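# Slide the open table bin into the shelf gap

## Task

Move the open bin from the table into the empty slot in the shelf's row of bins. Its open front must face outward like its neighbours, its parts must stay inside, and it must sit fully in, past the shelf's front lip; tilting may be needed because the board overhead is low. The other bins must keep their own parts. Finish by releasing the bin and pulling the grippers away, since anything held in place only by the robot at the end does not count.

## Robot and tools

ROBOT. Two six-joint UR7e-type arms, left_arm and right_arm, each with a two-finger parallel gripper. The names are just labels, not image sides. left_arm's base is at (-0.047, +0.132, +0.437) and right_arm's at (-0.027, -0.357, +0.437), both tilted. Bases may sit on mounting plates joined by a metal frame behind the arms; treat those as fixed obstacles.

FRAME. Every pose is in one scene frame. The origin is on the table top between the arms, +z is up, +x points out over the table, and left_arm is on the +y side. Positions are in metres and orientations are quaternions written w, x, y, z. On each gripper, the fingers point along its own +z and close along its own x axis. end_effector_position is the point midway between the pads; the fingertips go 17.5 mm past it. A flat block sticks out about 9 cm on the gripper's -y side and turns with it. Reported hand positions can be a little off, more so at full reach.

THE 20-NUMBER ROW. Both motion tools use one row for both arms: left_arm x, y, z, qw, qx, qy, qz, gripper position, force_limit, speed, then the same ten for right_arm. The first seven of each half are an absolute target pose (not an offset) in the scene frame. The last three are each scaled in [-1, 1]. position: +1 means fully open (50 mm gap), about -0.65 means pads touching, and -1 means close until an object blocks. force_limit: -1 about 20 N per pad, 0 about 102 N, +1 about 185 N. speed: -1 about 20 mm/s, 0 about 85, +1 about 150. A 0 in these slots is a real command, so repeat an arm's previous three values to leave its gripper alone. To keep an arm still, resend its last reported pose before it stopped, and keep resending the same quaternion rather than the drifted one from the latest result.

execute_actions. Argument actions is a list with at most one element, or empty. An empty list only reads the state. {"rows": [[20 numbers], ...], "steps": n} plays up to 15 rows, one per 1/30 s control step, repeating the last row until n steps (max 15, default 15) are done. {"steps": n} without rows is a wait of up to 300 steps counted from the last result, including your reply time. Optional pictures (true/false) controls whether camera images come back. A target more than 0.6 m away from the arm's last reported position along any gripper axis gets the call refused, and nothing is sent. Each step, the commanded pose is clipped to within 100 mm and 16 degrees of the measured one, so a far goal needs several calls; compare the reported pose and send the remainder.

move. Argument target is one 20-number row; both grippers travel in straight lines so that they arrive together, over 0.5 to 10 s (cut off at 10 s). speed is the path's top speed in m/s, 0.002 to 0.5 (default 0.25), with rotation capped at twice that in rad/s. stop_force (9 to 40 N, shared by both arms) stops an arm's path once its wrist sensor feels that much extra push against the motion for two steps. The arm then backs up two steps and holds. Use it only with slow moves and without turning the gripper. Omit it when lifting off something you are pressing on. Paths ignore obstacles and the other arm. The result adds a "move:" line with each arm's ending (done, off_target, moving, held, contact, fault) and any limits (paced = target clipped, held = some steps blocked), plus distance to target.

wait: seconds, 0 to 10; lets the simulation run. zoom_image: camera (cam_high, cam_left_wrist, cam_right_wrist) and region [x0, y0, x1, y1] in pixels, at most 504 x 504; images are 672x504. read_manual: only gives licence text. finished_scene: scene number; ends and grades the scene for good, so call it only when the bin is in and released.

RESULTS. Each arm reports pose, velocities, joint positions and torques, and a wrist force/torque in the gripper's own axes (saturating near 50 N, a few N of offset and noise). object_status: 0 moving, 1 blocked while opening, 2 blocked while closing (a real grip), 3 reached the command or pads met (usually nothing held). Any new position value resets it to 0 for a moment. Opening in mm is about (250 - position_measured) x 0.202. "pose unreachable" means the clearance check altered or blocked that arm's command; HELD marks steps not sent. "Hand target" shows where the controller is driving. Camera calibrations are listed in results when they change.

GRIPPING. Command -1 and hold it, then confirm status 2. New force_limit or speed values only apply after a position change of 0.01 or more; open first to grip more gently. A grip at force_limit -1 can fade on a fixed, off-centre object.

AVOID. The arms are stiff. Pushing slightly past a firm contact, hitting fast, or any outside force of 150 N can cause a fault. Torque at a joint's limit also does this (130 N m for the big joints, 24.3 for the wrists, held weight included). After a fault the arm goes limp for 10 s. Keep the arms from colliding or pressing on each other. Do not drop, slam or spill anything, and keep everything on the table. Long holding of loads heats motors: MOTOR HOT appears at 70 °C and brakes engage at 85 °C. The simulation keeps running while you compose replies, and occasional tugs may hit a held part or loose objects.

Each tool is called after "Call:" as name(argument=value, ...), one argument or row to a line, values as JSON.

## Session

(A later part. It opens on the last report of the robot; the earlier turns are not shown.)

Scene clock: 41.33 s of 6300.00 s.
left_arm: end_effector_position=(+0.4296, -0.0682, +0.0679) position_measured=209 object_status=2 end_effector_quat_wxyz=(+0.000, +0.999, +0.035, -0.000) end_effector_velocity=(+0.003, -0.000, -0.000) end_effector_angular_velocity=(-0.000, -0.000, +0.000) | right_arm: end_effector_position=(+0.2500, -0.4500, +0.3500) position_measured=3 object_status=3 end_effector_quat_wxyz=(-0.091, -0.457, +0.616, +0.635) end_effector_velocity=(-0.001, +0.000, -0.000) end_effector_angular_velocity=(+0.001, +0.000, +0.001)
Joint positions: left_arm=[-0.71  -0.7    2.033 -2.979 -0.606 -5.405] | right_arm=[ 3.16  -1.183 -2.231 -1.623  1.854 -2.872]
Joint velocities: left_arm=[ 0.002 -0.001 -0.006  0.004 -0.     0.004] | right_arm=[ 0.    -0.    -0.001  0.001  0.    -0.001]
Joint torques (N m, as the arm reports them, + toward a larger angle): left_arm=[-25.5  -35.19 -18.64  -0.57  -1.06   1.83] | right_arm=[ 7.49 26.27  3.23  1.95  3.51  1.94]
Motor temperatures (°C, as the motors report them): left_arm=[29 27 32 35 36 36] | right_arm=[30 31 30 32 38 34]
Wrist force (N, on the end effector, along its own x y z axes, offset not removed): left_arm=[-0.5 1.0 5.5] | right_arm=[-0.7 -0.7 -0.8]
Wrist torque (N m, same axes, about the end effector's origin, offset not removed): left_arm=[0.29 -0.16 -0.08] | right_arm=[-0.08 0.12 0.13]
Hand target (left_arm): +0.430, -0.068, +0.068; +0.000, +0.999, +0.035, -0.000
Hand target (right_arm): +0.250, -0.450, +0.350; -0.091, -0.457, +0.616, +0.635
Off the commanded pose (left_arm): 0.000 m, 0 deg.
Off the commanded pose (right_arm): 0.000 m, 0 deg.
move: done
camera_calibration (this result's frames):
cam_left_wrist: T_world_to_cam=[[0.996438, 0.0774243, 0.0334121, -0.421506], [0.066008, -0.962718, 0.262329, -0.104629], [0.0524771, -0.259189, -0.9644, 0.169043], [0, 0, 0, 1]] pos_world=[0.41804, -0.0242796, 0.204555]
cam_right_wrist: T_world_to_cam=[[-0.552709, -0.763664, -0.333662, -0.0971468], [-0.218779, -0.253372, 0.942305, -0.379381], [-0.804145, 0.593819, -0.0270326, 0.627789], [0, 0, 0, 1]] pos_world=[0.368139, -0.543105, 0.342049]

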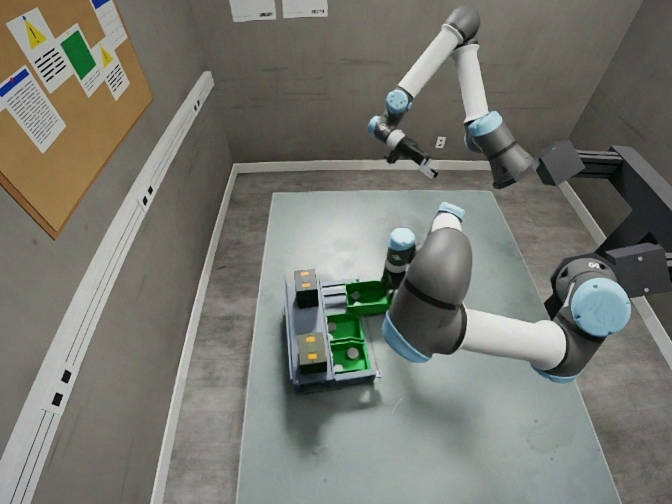

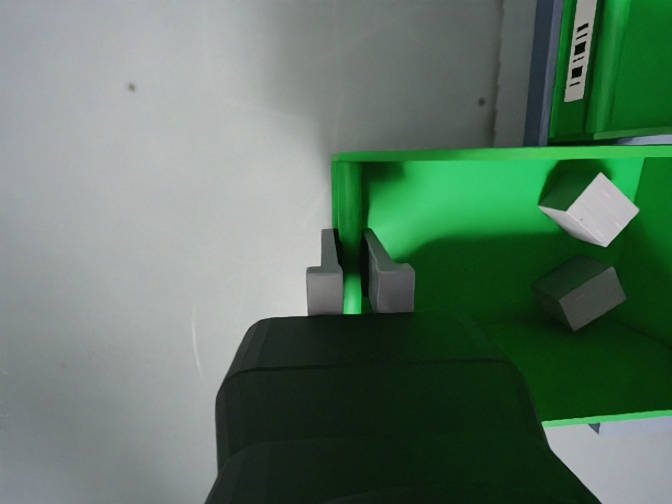

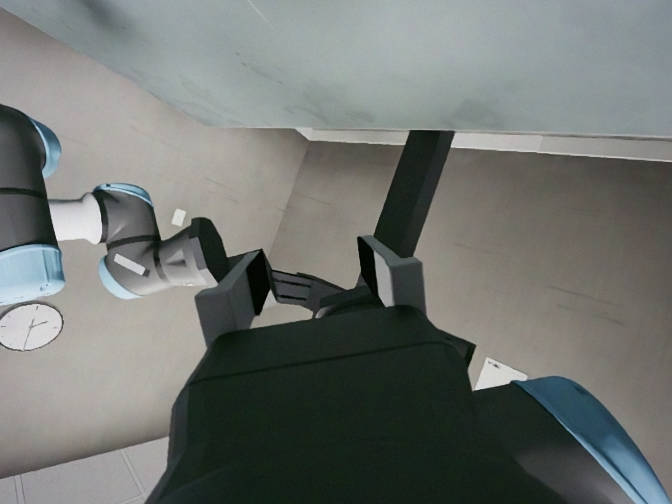

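Call:
move(
  target=[0.45,-0.068,0.068,0,0.997,0.035,-0.07,-1,0,0.5,0.25,-0.45,0.35,-0.091,-0.457,0.616,0.635,1,0,0],
  speed=0.02,
)

Call:
move(
  target=[0.54,-0.062,0.055,0,0.997,0.035,-0.07,-1,0,0.5,0.25,-0.45,0.35,-0.091,-0.457,0.616,0.635,1,0,0],
  speed=0.012,
  stop_force=10,
)

Call:
move(
  target=[0.568,-0.06,0.052,0,0.999,0.035,-0.035,-1,0,0.5,0.25,-0.45,0.35,-0.091,-0.457,0.616,0.635,1,0,0],
  speed=0.008,
  stop_force=10,
)

Scene clock: 48.60 s of 6300.00 s.
left_arm: end_effector_position=(+0.4497, -0.0680, +0.0680) position_measured=209 object_status=2 end_effector_quat_wxyz=(+0.000, +0.997, +0.035, -0.069) end_effector_velocity=(+0.002, -0.000, -0.000) end_effector_angular_velocity=(-0.001, +0.012, +0.001) | right_arm: end_effector_position=(+0.2500, -0.4500, +0.3500) position_measured=3 object_status=3 end_effector_quat_wxyz=(-0.091, -0.457, +0.616, +0.635) end_effector_velocity=(+0.001, -0.000, +0.000) end_effector_angular_velocity=(-0.001, -0.001, -0.001)
Joint positions: left_arm=[-0.671 -0.763  1.915 -2.673 -0.696 -5.48 ] | right_arm=[ 3.16  -1.183 -2.231 -1.623  1.854 -2.872]
Joint velocities: left_arm=[ 0.003 -0.003 -0.012  0.024 -0.008 -0.007] | right_arm=[ 0.     0.     0.001 -0.    -0.     0.001]
Joint torques (N m, as the arm reports them, + toward a larger angle): left_arm=[-27.82 -36.6  -20.42  -0.52  -1.41  -1.45] | right_arm=[ 7.56 23.58  3.54  1.95  3.44  1.96]
Motor temperatures (°C, as the motors report them): left_arm=[29 27 32 35 36 36] | right_arm=[30 31 30 32 38 34]
Wrist force (N, on the end effector, along its own x y z axes, offset not removed): left_arm=[-0.1 0.8 5.7] | right_arm=[-0.3 -2.4 -2.2]
Wrist torque (N m, same axes, about the end effector's origin, offset not removed): left_arm=[0.16 -0.08 -0.11] | right_arm=[-0.40 0.07 0.04]
Hand target (left_arm): +0.450, -0.068, +0.068; +0.000, +0.997, +0.035, -0.070
Hand target (right_arm): +0.250, -0.450, +0.350; -0.091, -0.457, +0.616, +0.635
Off the commanded pose (left_arm): 0.000 m, 0 deg.
Off the commanded pose (right_arm): 0.000 m, 0 deg.
After step 90, 0.53 s passed at rest.
move: done
camera_calibration (this result's frames):
cam_left_wrist: T_world_to_cam=[[0.991466, 0.0774885, -0.104833, -0.429926], [0.102139, -0.961444, 0.255329, -0.121458], [-0.0810056, -0.263857, -0.961154, 0.227601], [0, 0, 0, 1]] pos_world=[0.4571, -0.0234065, 0.204701]
cam_right_wrist: T_world_to_cam=[[-0.552709, -0.763664, -0.333662, -0.0971469], [-0.218779, -0.253372, 0.942305, -0.379381], [-0.804145, 0.593818, -0.0270325, 0.627789], [0, 0, 0, 1]] pos_world=[0.368139, -0.543105, 0.342049]

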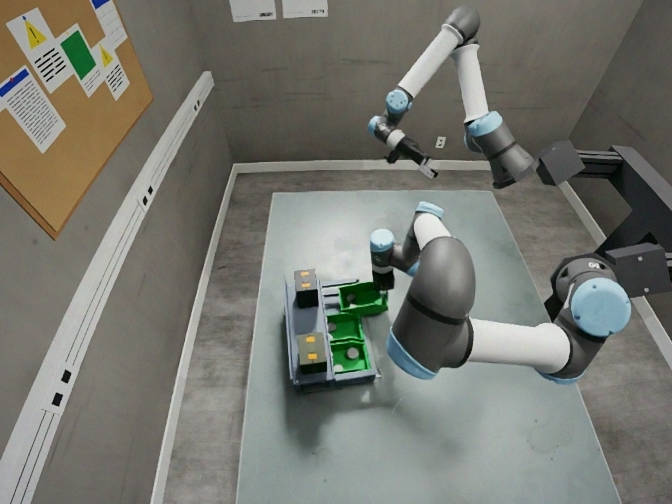

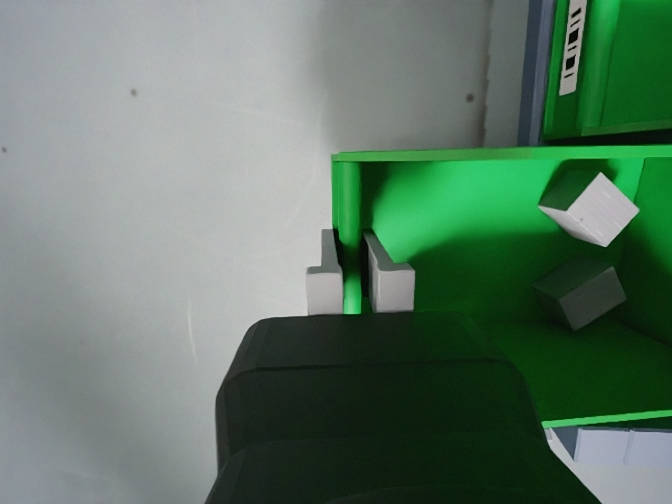

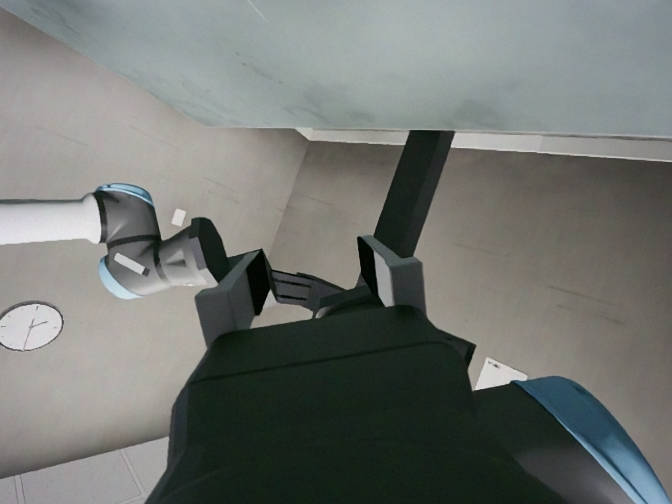

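Scene clock: 56.47 s of 6300.00 s.
left_arm: end_effector_position=(+0.5396, -0.0622, +0.0550) position_measured=209 object_status=2 end_effector_quat_wxyz=(+0.000, +0.997, +0.035, -0.070) end_effector_velocity=(+0.002, +0.000, -0.000) end_effector_angular_velocity=(+0.000, +0.000, +0.000) | right_arm: end_effector_position=(+0.2500, -0.4500, +0.3500) position_measured=3 object_status=3 end_effector_quat_wxyz=(-0.091, -0.457, +0.616, +0.635) end_effector_velocity=(+0.000, -0.000, +0.000) end_effector_angular_velocity=(-0.001, -0.000, -0.001)
Joint positions: left_arm=[-0.607 -0.746  1.681 -2.531 -0.696 -5.382] | right_arm=[ 3.16  -1.183 -2.231 -1.623  1.854 -2.872]
Joint velocities: left_arm=[ 0.002  0.001 -0.007  0.005 -0.     0.002] | right_arm=[-0.     0.     0.001 -0.     0.     0.001]
Joint torques (N m, as the arm reports them, + toward a larger angle): left_arm=[-27.92 -23.2  -20.63  -0.22  -1.4    2.19] | right_arm=[ 7.43 21.11  4.06  1.89  3.44  1.88]
Motor temperatures (°C, as the motors report them): left_arm=[29 27 32 35 36 36] | right_arm=[30 31 30 32 38 34]
Wrist force (N, on the end effector, along its own x y z axes, offset not removed): left_arm=[-0.7 -0.1 3.4] | right_arm=[-0.7 -2.6 -0.6]
Wrist torque (N m, same axes, about the end effector's origin, offset not removed): left_arm=[-0.04 0.17 -0.10] | right_arm=[-0.37 0.10 0.11]
Hand target (left_arm): +0.540, -0.062, +0.055; +0.000, +0.997, +0.035, -0.070
Hand target (right_arm): +0.250, -0.450, +0.350; -0.091, -0.457, +0.616, +0.635
Off the commanded pose (left_arm): 0.000 m, 0 deg.
Off the commanded pose (right_arm): 0.000 m, 0 deg.
move: done
camera_calibration (this result's frames):
cam_left_wrist: T_world_to_cam=[[0.991312, 0.0774515, -0.106309, -0.520742], [0.102485, -0.961444, 0.25519, -0.121894], [-0.0824454, -0.263868, -0.961029, 0.224645], [0, 0, 0, 1]] pos_world=[0.547231, -0.0175856, 0.191637]
cam_right_wrist: T_world_to_cam=[[-0.552709, -0.763664, -0.333662, -0.0971469], [-0.218778, -0.253372, 0.942305, -0.379381], [-0.804145, 0.593819, -0.0270325, 0.627789], [0, 0, 0, 1]] pos_world=[0.368139, -0.543105, 0.342049]

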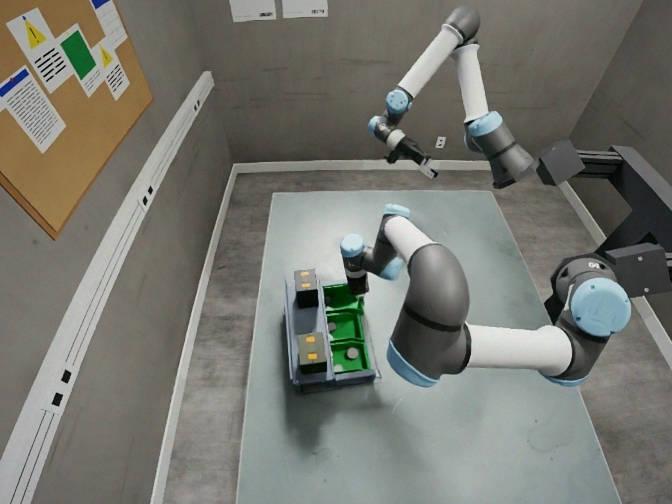

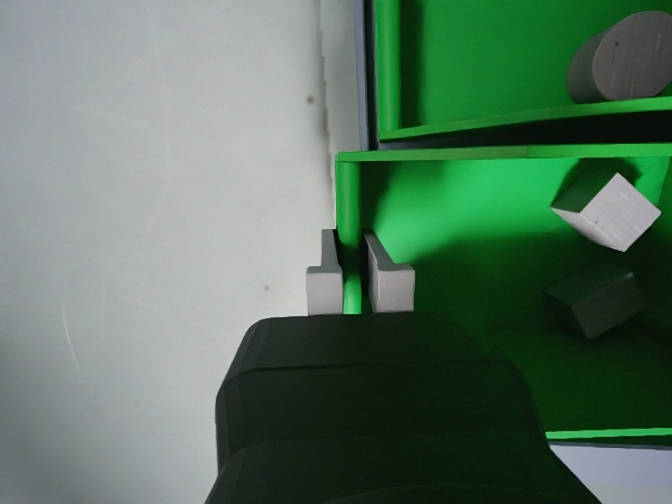

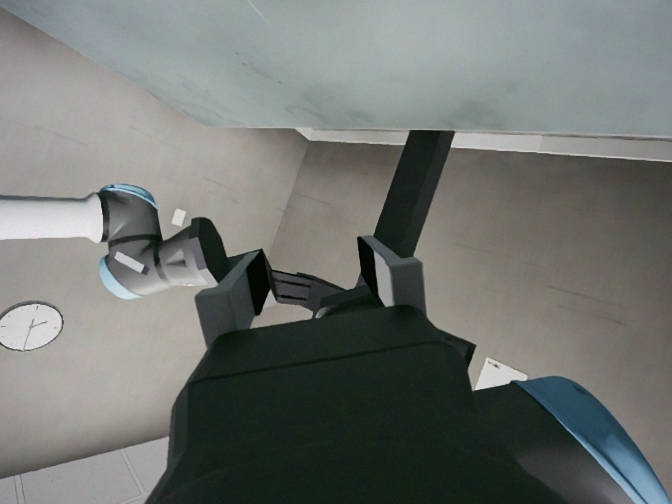

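Scene clock: 61.07 s of 6300.00 s.
left_arm: end_effector_position=(+0.5678, -0.0601, +0.0520) position_measured=209 object_status=2 end_effector_quat_wxyz=(-0.000, +0.999, +0.035, -0.035) end_effector_velocity=(+0.001, +0.000, -0.001) end_effector_angular_velocity=(+0.001, -0.004, -0.000) | right_arm: end_effector_position=(+0.2500, -0.4500, +0.3500) position_measured=3 object_status=3 end_effector_quat_wxyz=(-0.091, -0.457, +0.616, +0.635) end_effector_velocity=(-0.000, +0.000, -0.000) end_effector_angular_velocity=(-0.000, +0.000, -0.000)
Joint positions: left_arm=[-0.602 -0.726  1.653 -2.622 -0.657 -5.301] | right_arm=[ 3.16  -1.183 -2.231 -1.623  1.854 -2.872]
Joint velocities: left_arm=[ 0.001  0.002 -0.001 -0.007  0.003  0.005] | right_arm=[ 0.     0.    -0.001  0.001  0.     0.001]
Joint torques (N m, as the arm reports them, + toward a larger angle): left_arm=[-30.35 -23.64 -22.18  -2.93   1.19   1.99] | right_arm=[ 7.4  19.71  4.59  1.81  3.34  1.88]
Motor temperatures (°C, as the motors report them): left_arm=[29 27 32 35 36 36] | right_arm=[30 31 30 32 38 34]
Wrist force (N, on the end effector, along its own x y z axes, offset not removed): left_arm=[-0.9 2.0 4.9] | right_arm=[-1.0 -1.6 -0.5]
Wrist torque (N m, same axes, about the end effector's origin, offset not removed): left_arm=[0.42 0.02 -0.06] | right_arm=[-0.21 0.20 -0.02]
Hand target (left_arm): +0.568, -0.060, +0.052; -0.000, +0.999, +0.035, -0.035
Hand target (right_arm): +0.250, -0.450, +0.350; -0.091, -0.457, +0.616, +0.635
Off the commanded pose (left_arm): 0.000 m, 0 deg.
Off the commanded pose (right_arm): 0.000 m, 0 deg.
move: done
camera_calibration (this result's frames):
cam_left_wrist: T_world_to_cam=[[0.99631, 0.0774607, -0.0369724, -0.555569], [0.084421, -0.962142, 0.259145, -0.112008], [-0.0154992, -0.26131, -0.965131, 0.187001], [0, 0, 0, 1]] pos_world=[0.565873, -0.0158673, 0.188965]
cam_right_wrist: T_world_to_cam=[[-0.552709, -0.763664, -0.333662, -0.0971469], [-0.218779, -0.253371, 0.942305, -0.379381], [-0.804145, 0.593819, -0.0270326, 0.627789], [0, 0, 0, 1]] pos_world=[0.368139, -0.543105, 0.342049]

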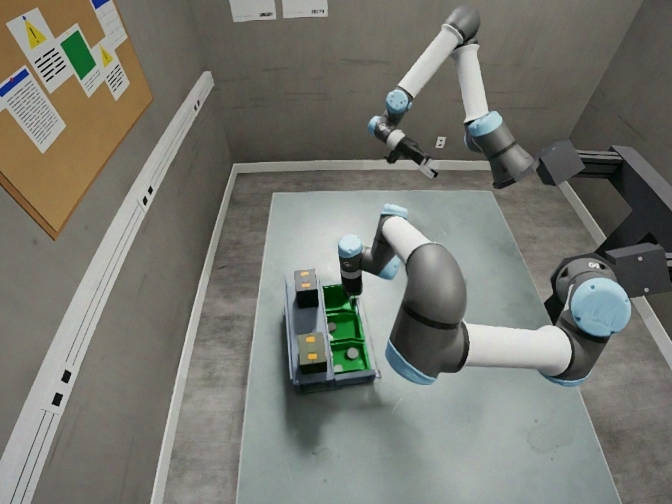

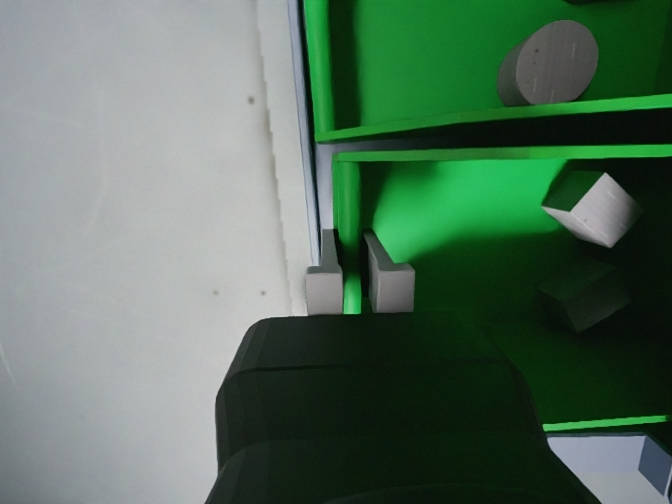

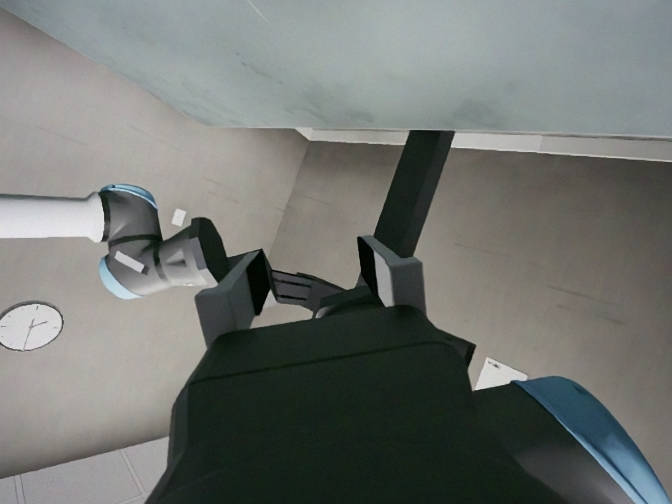

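Call:
move(
  target=[0.574,-0.06,0.048,0,0.999,0.035,-0.015,-1,0,0.5,0.25,-0.45,0.35,-0.091,-0.457,0.616,0.635,1,0,0],
  speed=0.005,
  stop_force=10,
)

Call:
move(
  target=[0.574,-0.06,0.048,0,0.999,0.035,-0.015,-0.2,0,0,0.25,-0.45,0.35,-0.091,-0.457,0.616,0.635,1,0,0],
)

Call:
move(
  target=[0.53,-0.06,0.16,0,0.999,0.035,0,-0.2,0,0,0.25,-0.45,0.35,-0.091,-0.457,0.616,0.635,1,0,0],
  speed=0.08,
)

Scene clock: 66.63 s of 6300.00 s.
left_arm: end_effector_position=(+0.5711, -0.0601, +0.0497) position_measured=209 object_status=2 end_effector_quat_wxyz=(-0.000, +0.999, +0.035, -0.024) end_effector_velocity=(-0.000, +0.000, +0.001) end_effector_angular_velocity=(-0.001, +0.003, +0.003) | right_arm: end_effector_position=(+0.2500, -0.4500, +0.3500) position_measured=3 object_status=3 end_effector_quat_wxyz=(-0.091, -0.457, +0.616, +0.635) end_effector_velocity=(-0.000, +0.000, -0.000) end_effector_angular_velocity=(-0.002, +0.002, -0.000)
Joint positions: left_arm=[-0.6   -0.716  1.655 -2.667 -0.646 -5.274] | right_arm=[ 3.16  -1.183 -2.231 -1.623  1.854 -2.872]
Joint velocities: left_arm=[-0.    -0.002 -0.001  0.007 -0.003 -0.006] | right_arm=[ 0.     0.    -0.001  0.    -0.     0.003]
Joint torques (N m, as the arm reports them, + toward a larger angle): left_arm=[-33.12 -47.64  -8.74  -2.62   0.99  -1.31] | right_arm=[ 7.11 17.88  5.29  1.8   3.37  1.82]
Motor temperatures (°C, as the motors report them): left_arm=[29 27 32 35 36 36] | right_arm=[30 31 30 32 38 34]
Wrist force (N, on the end effector, along its own x y z axes, offset not removed): left_arm=[-12.6 3.3 4.6] | right_arm=[-1.3 -1.6 -2.3]
Wrist torque (N m, same axes, about the end effector's origin, offset not removed): left_arm=[0.17 -0.10 -0.10] | right_arm=[-0.32 0.26 0.11]
Hand target (left_arm): +0.571, -0.060, +0.050; -0.000, +0.999, +0.035, -0.025
Hand target (right_arm): +0.250, -0.450, +0.350; -0.091, -0.457, +0.616, +0.635
Off the commanded pose (left_arm): 0.003 m, 1 deg.
Off the commanded pose (right_arm): 0.000 m, 0 deg.
After step 90, 0.03 s passed at rest.
move: contact (left_arm)
camera_calibration (this result's frames):
cam_left_wrist: T_world_to_cam=[[0.996926, 0.076881, -0.0151161, -0.560398], [0.078164, -0.962446, 0.259977, -0.10817], [0.0054389, -0.260359, -0.965496, 0.172987], [0, 0, 0, 1]] pos_world=[0.566189, -0.0159849, 0.186669]
cam_right_wrist: T_world_to_cam=[[-0.552709, -0.763664, -0.333662, -0.0971469], [-0.218779, -0.253371, 0.942305, -0.379381], [-0.804145, 0.593819, -0.0270327, 0.627789], [0, 0, 0, 1]] pos_world=[0.368139, -0.543105, 0.342049]

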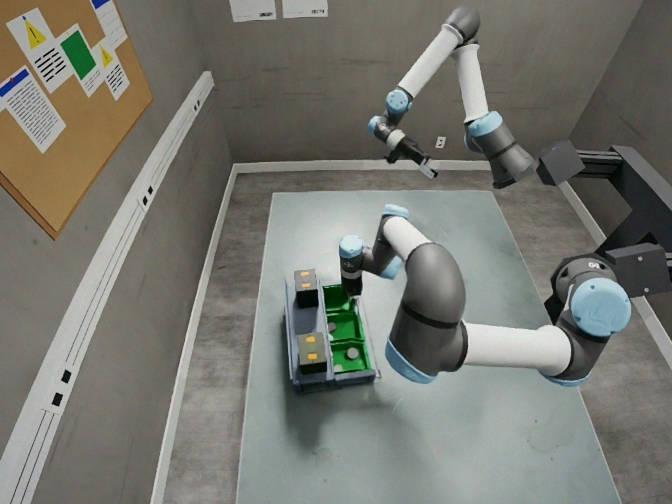

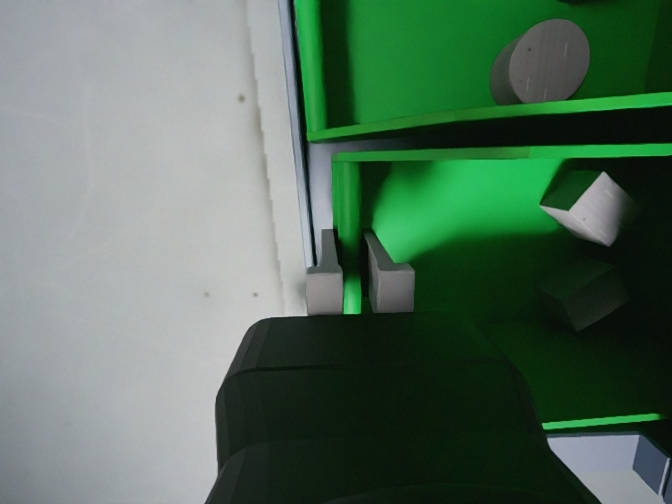

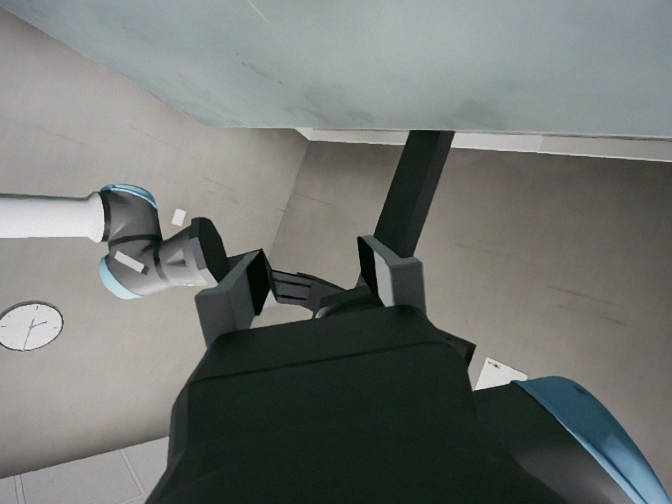

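Scene clock: 67.33 s of 6300.00 s.
left_arm: end_effector_position=(+0.5738, -0.0600, +0.0481) position_measured=182 object_status=3 end_effector_quat_wxyz=(-0.000, +0.999, +0.035, -0.016) end_effector_velocity=(+0.001, +0.000, -0.001) end_effector_angular_velocity=(-0.000, -0.008, -0.000) | right_arm: end_effector_position=(+0.2500, -0.4500, +0.3500) position_measured=3 object_status=3 end_effector_quat_wxyz=(-0.091, -0.457, +0.616, +0.635) end_effector_velocity=(+0.000, -0.000, +0.000) end_effector_angular_velocity=(+0.001, -0.000, +0.000)
Joint positions: left_arm=[-0.6   -0.709  1.657 -2.703 -0.638 -5.252] | right_arm=[ 3.16  -1.183 -2.231 -1.623  1.854 -2.872]
Joint velocities: left_arm=[ 0.     0.003  0.002 -0.018  0.004  0.011] | right_arm=[ 0.    -0.     0.    -0.    -0.    -0.001]
Joint torques (N m, as the arm reports them, + toward a larger angle): left_arm=[-22.01 -34.42 -10.08  -7.25   5.95   2.85] | right_arm=[ 7.39 17.38  5.04  1.72  3.37  1.79]
Motor temperatures (°C, as the motors report them): left_arm=[29 27 32 35 36 36] | right_arm=[30 31 30 32 38 34]
Wrist force (N, on the end effector, along its own x y z axes, offset not removed): left_arm=[-30.4 5.3 -10.9] | right_arm=[-0.2 -2.2 -1.4]
Wrist torque (N m, same axes, about the end effector's origin, offset not removed): left_arm=[0.24 -0.17 -0.14] | right_arm=[-0.32 -0.07 0.05]
Hand target (left_arm): +0.574, -0.060, +0.048; -0.000, +0.999, +0.035, -0.015
Hand target (right_arm): +0.250, -0.450, +0.350; -0.091, -0.457, +0.616, +0.635
Off the commanded pose (left_arm): 0.000 m, 0 deg.
Off the commanded pose (right_arm): 0.000 m, 0 deg.
move: done
camera_calibration (this result's frames):
cam_left_wrist: T_world_to_cam=[[0.996999, 0.0773818, 0.00233273, -0.56398], [0.0740962, -0.962531, 0.260854, -0.105643], [0.0224307, -0.259898, -0.965375, 0.161679], [0, 0, 0, 1]] pos_world=[0.566489, -0.0160225, 0.184954]
cam_right_wrist: T_world_to_cam=[[-0.552709, -0.763664, -0.333662, -0.0971469], [-0.218779, -0.253372, 0.942305, -0.379381], [-0.804145, 0.593819, -0.0270325, 0.627789], [0, 0, 0, 1]] pos_world=[0.368139, -0.543105, 0.342049]

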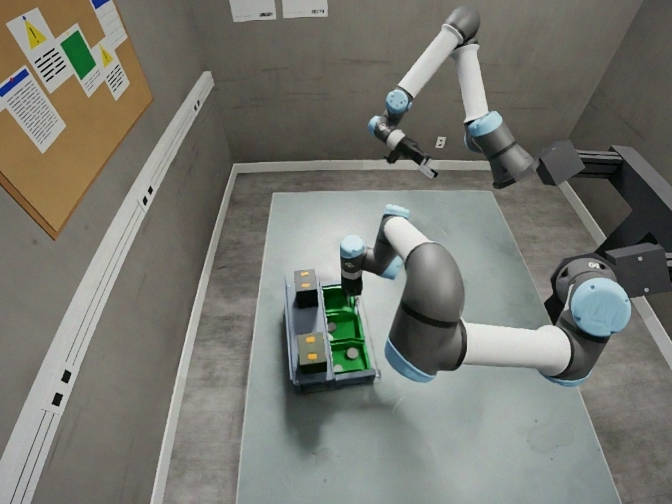

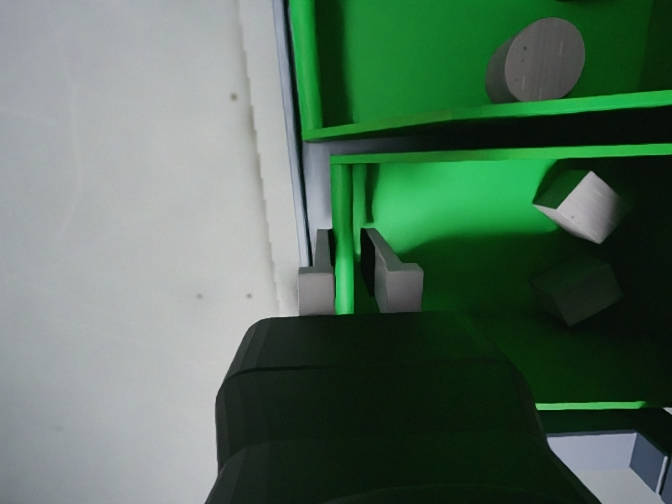

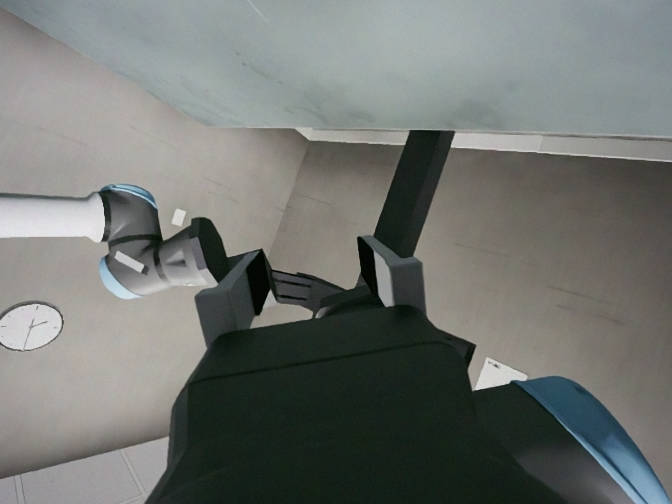

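Scene clock: 69.37 s of 6300.00 s.
left_arm: end_effector_position=(+0.5303, -0.0599, +0.1596) position_measured=182 object_status=3 end_effector_quat_wxyz=(-0.000, +0.999, +0.035, +0.000) end_effector_velocity=(-0.001, -0.000, +0.003) end_effector_angular_velocity=(+0.001, +0.001, -0.001) | right_arm: end_effector_position=(+0.2500, -0.4500, +0.3500) position_measured=3 object_status=3 end_effector_quat_wxyz=(-0.091, -0.457, +0.616, +0.635) end_effector_velocity=(+0.000, -0.000, -0.000) end_effector_angular_velocity=(-0.001, +0.000, -0.001)
Joint positions: left_arm=[-0.776 -0.919  1.892 -2.524 -0.604 -5.52 ] | right_arm=[ 3.16  -1.183 -2.231 -1.623  1.854 -2.872]
Joint velocities: left_arm=[-0.005 -0.005  0.004  0.009 -0.    -0.009] | right_arm=[ 0.    -0.     0.001  0.001 -0.     0.002]
Joint torques (N m, as the arm reports them, + toward a larger angle): left_arm=[-45.93 -33.     2.57  -0.48   1.25  -1.54] | right_arm=[ 6.92 16.85  5.42  1.68  3.29  1.76]
Motor temperatures (°C, as the motors report them): left_arm=[29 27 32 35 36 36] | right_arm=[30 31 30 32 38 34]
Wrist force (N, on the end effector, along its own x y z axes, offset not removed): left_arm=[-0.5 0.8 2.6] | right_arm=[-1.2 -2.9 -1.3]
Wrist torque (N m, same axes, about the end effector's origin, offset not removed): left_arm=[0.19 0.24 -0.07] | right_arm=[-0.47 0.20 0.02]
Hand target (left_arm): +0.530, -0.060, +0.160; -0.000, +0.999, +0.035, +0.000
Hand target (right_arm): +0.250, -0.450, +0.350; -0.091, -0.457, +0.616, +0.635
Off the commanded pose (left_arm): 0.000 m, 0 deg.
Off the commanded pose (right_arm): 0.000 m, 0 deg.
move: done
camera_calibration (this result's frames):
cam_left_wrist: T_world_to_cam=[[0.996426, 0.0773896, 0.0338411, -0.525579], [0.0658967, -0.962893, 0.261715, -0.127176], [0.0528394, -0.25855, -0.964552, 0.254201], [0, 0, 0, 1]] pos_world=[0.518649, -0.0160584, 0.29626]
cam_right_wrist: T_world_to_cam=[[-0.552709, -0.763664, -0.333662, -0.097147], [-0.218778, -0.253372, 0.942305, -0.379381], [-0.804145, 0.593819, -0.0270324, 0.627789], [0, 0, 0, 1]] pos_world=[0.368139, -0.543105, 0.342049]

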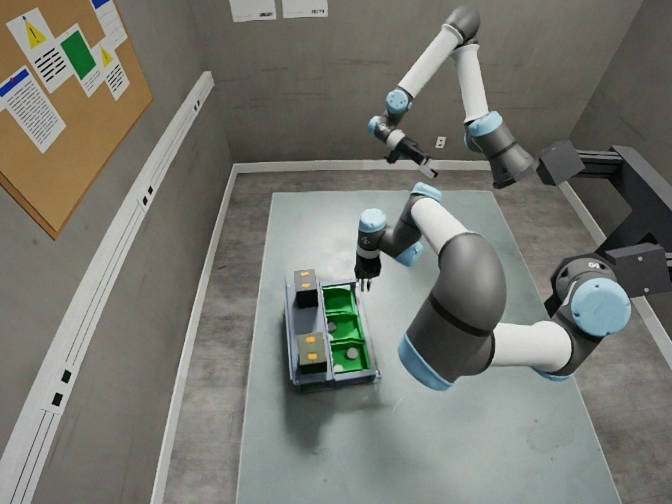

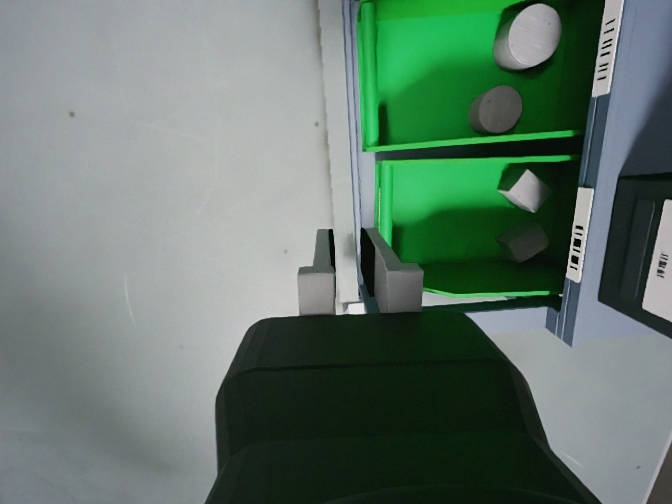

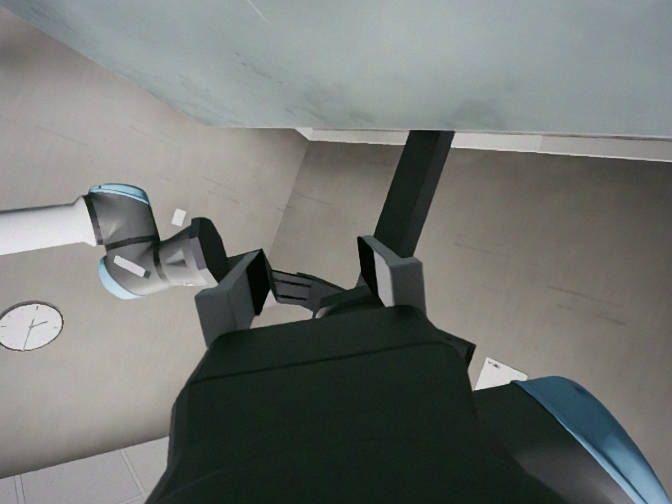

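It was pushed against the back wall and is seated.

Call:
finished_scene(
  scene=2,
)

The scene is finished: the task was done.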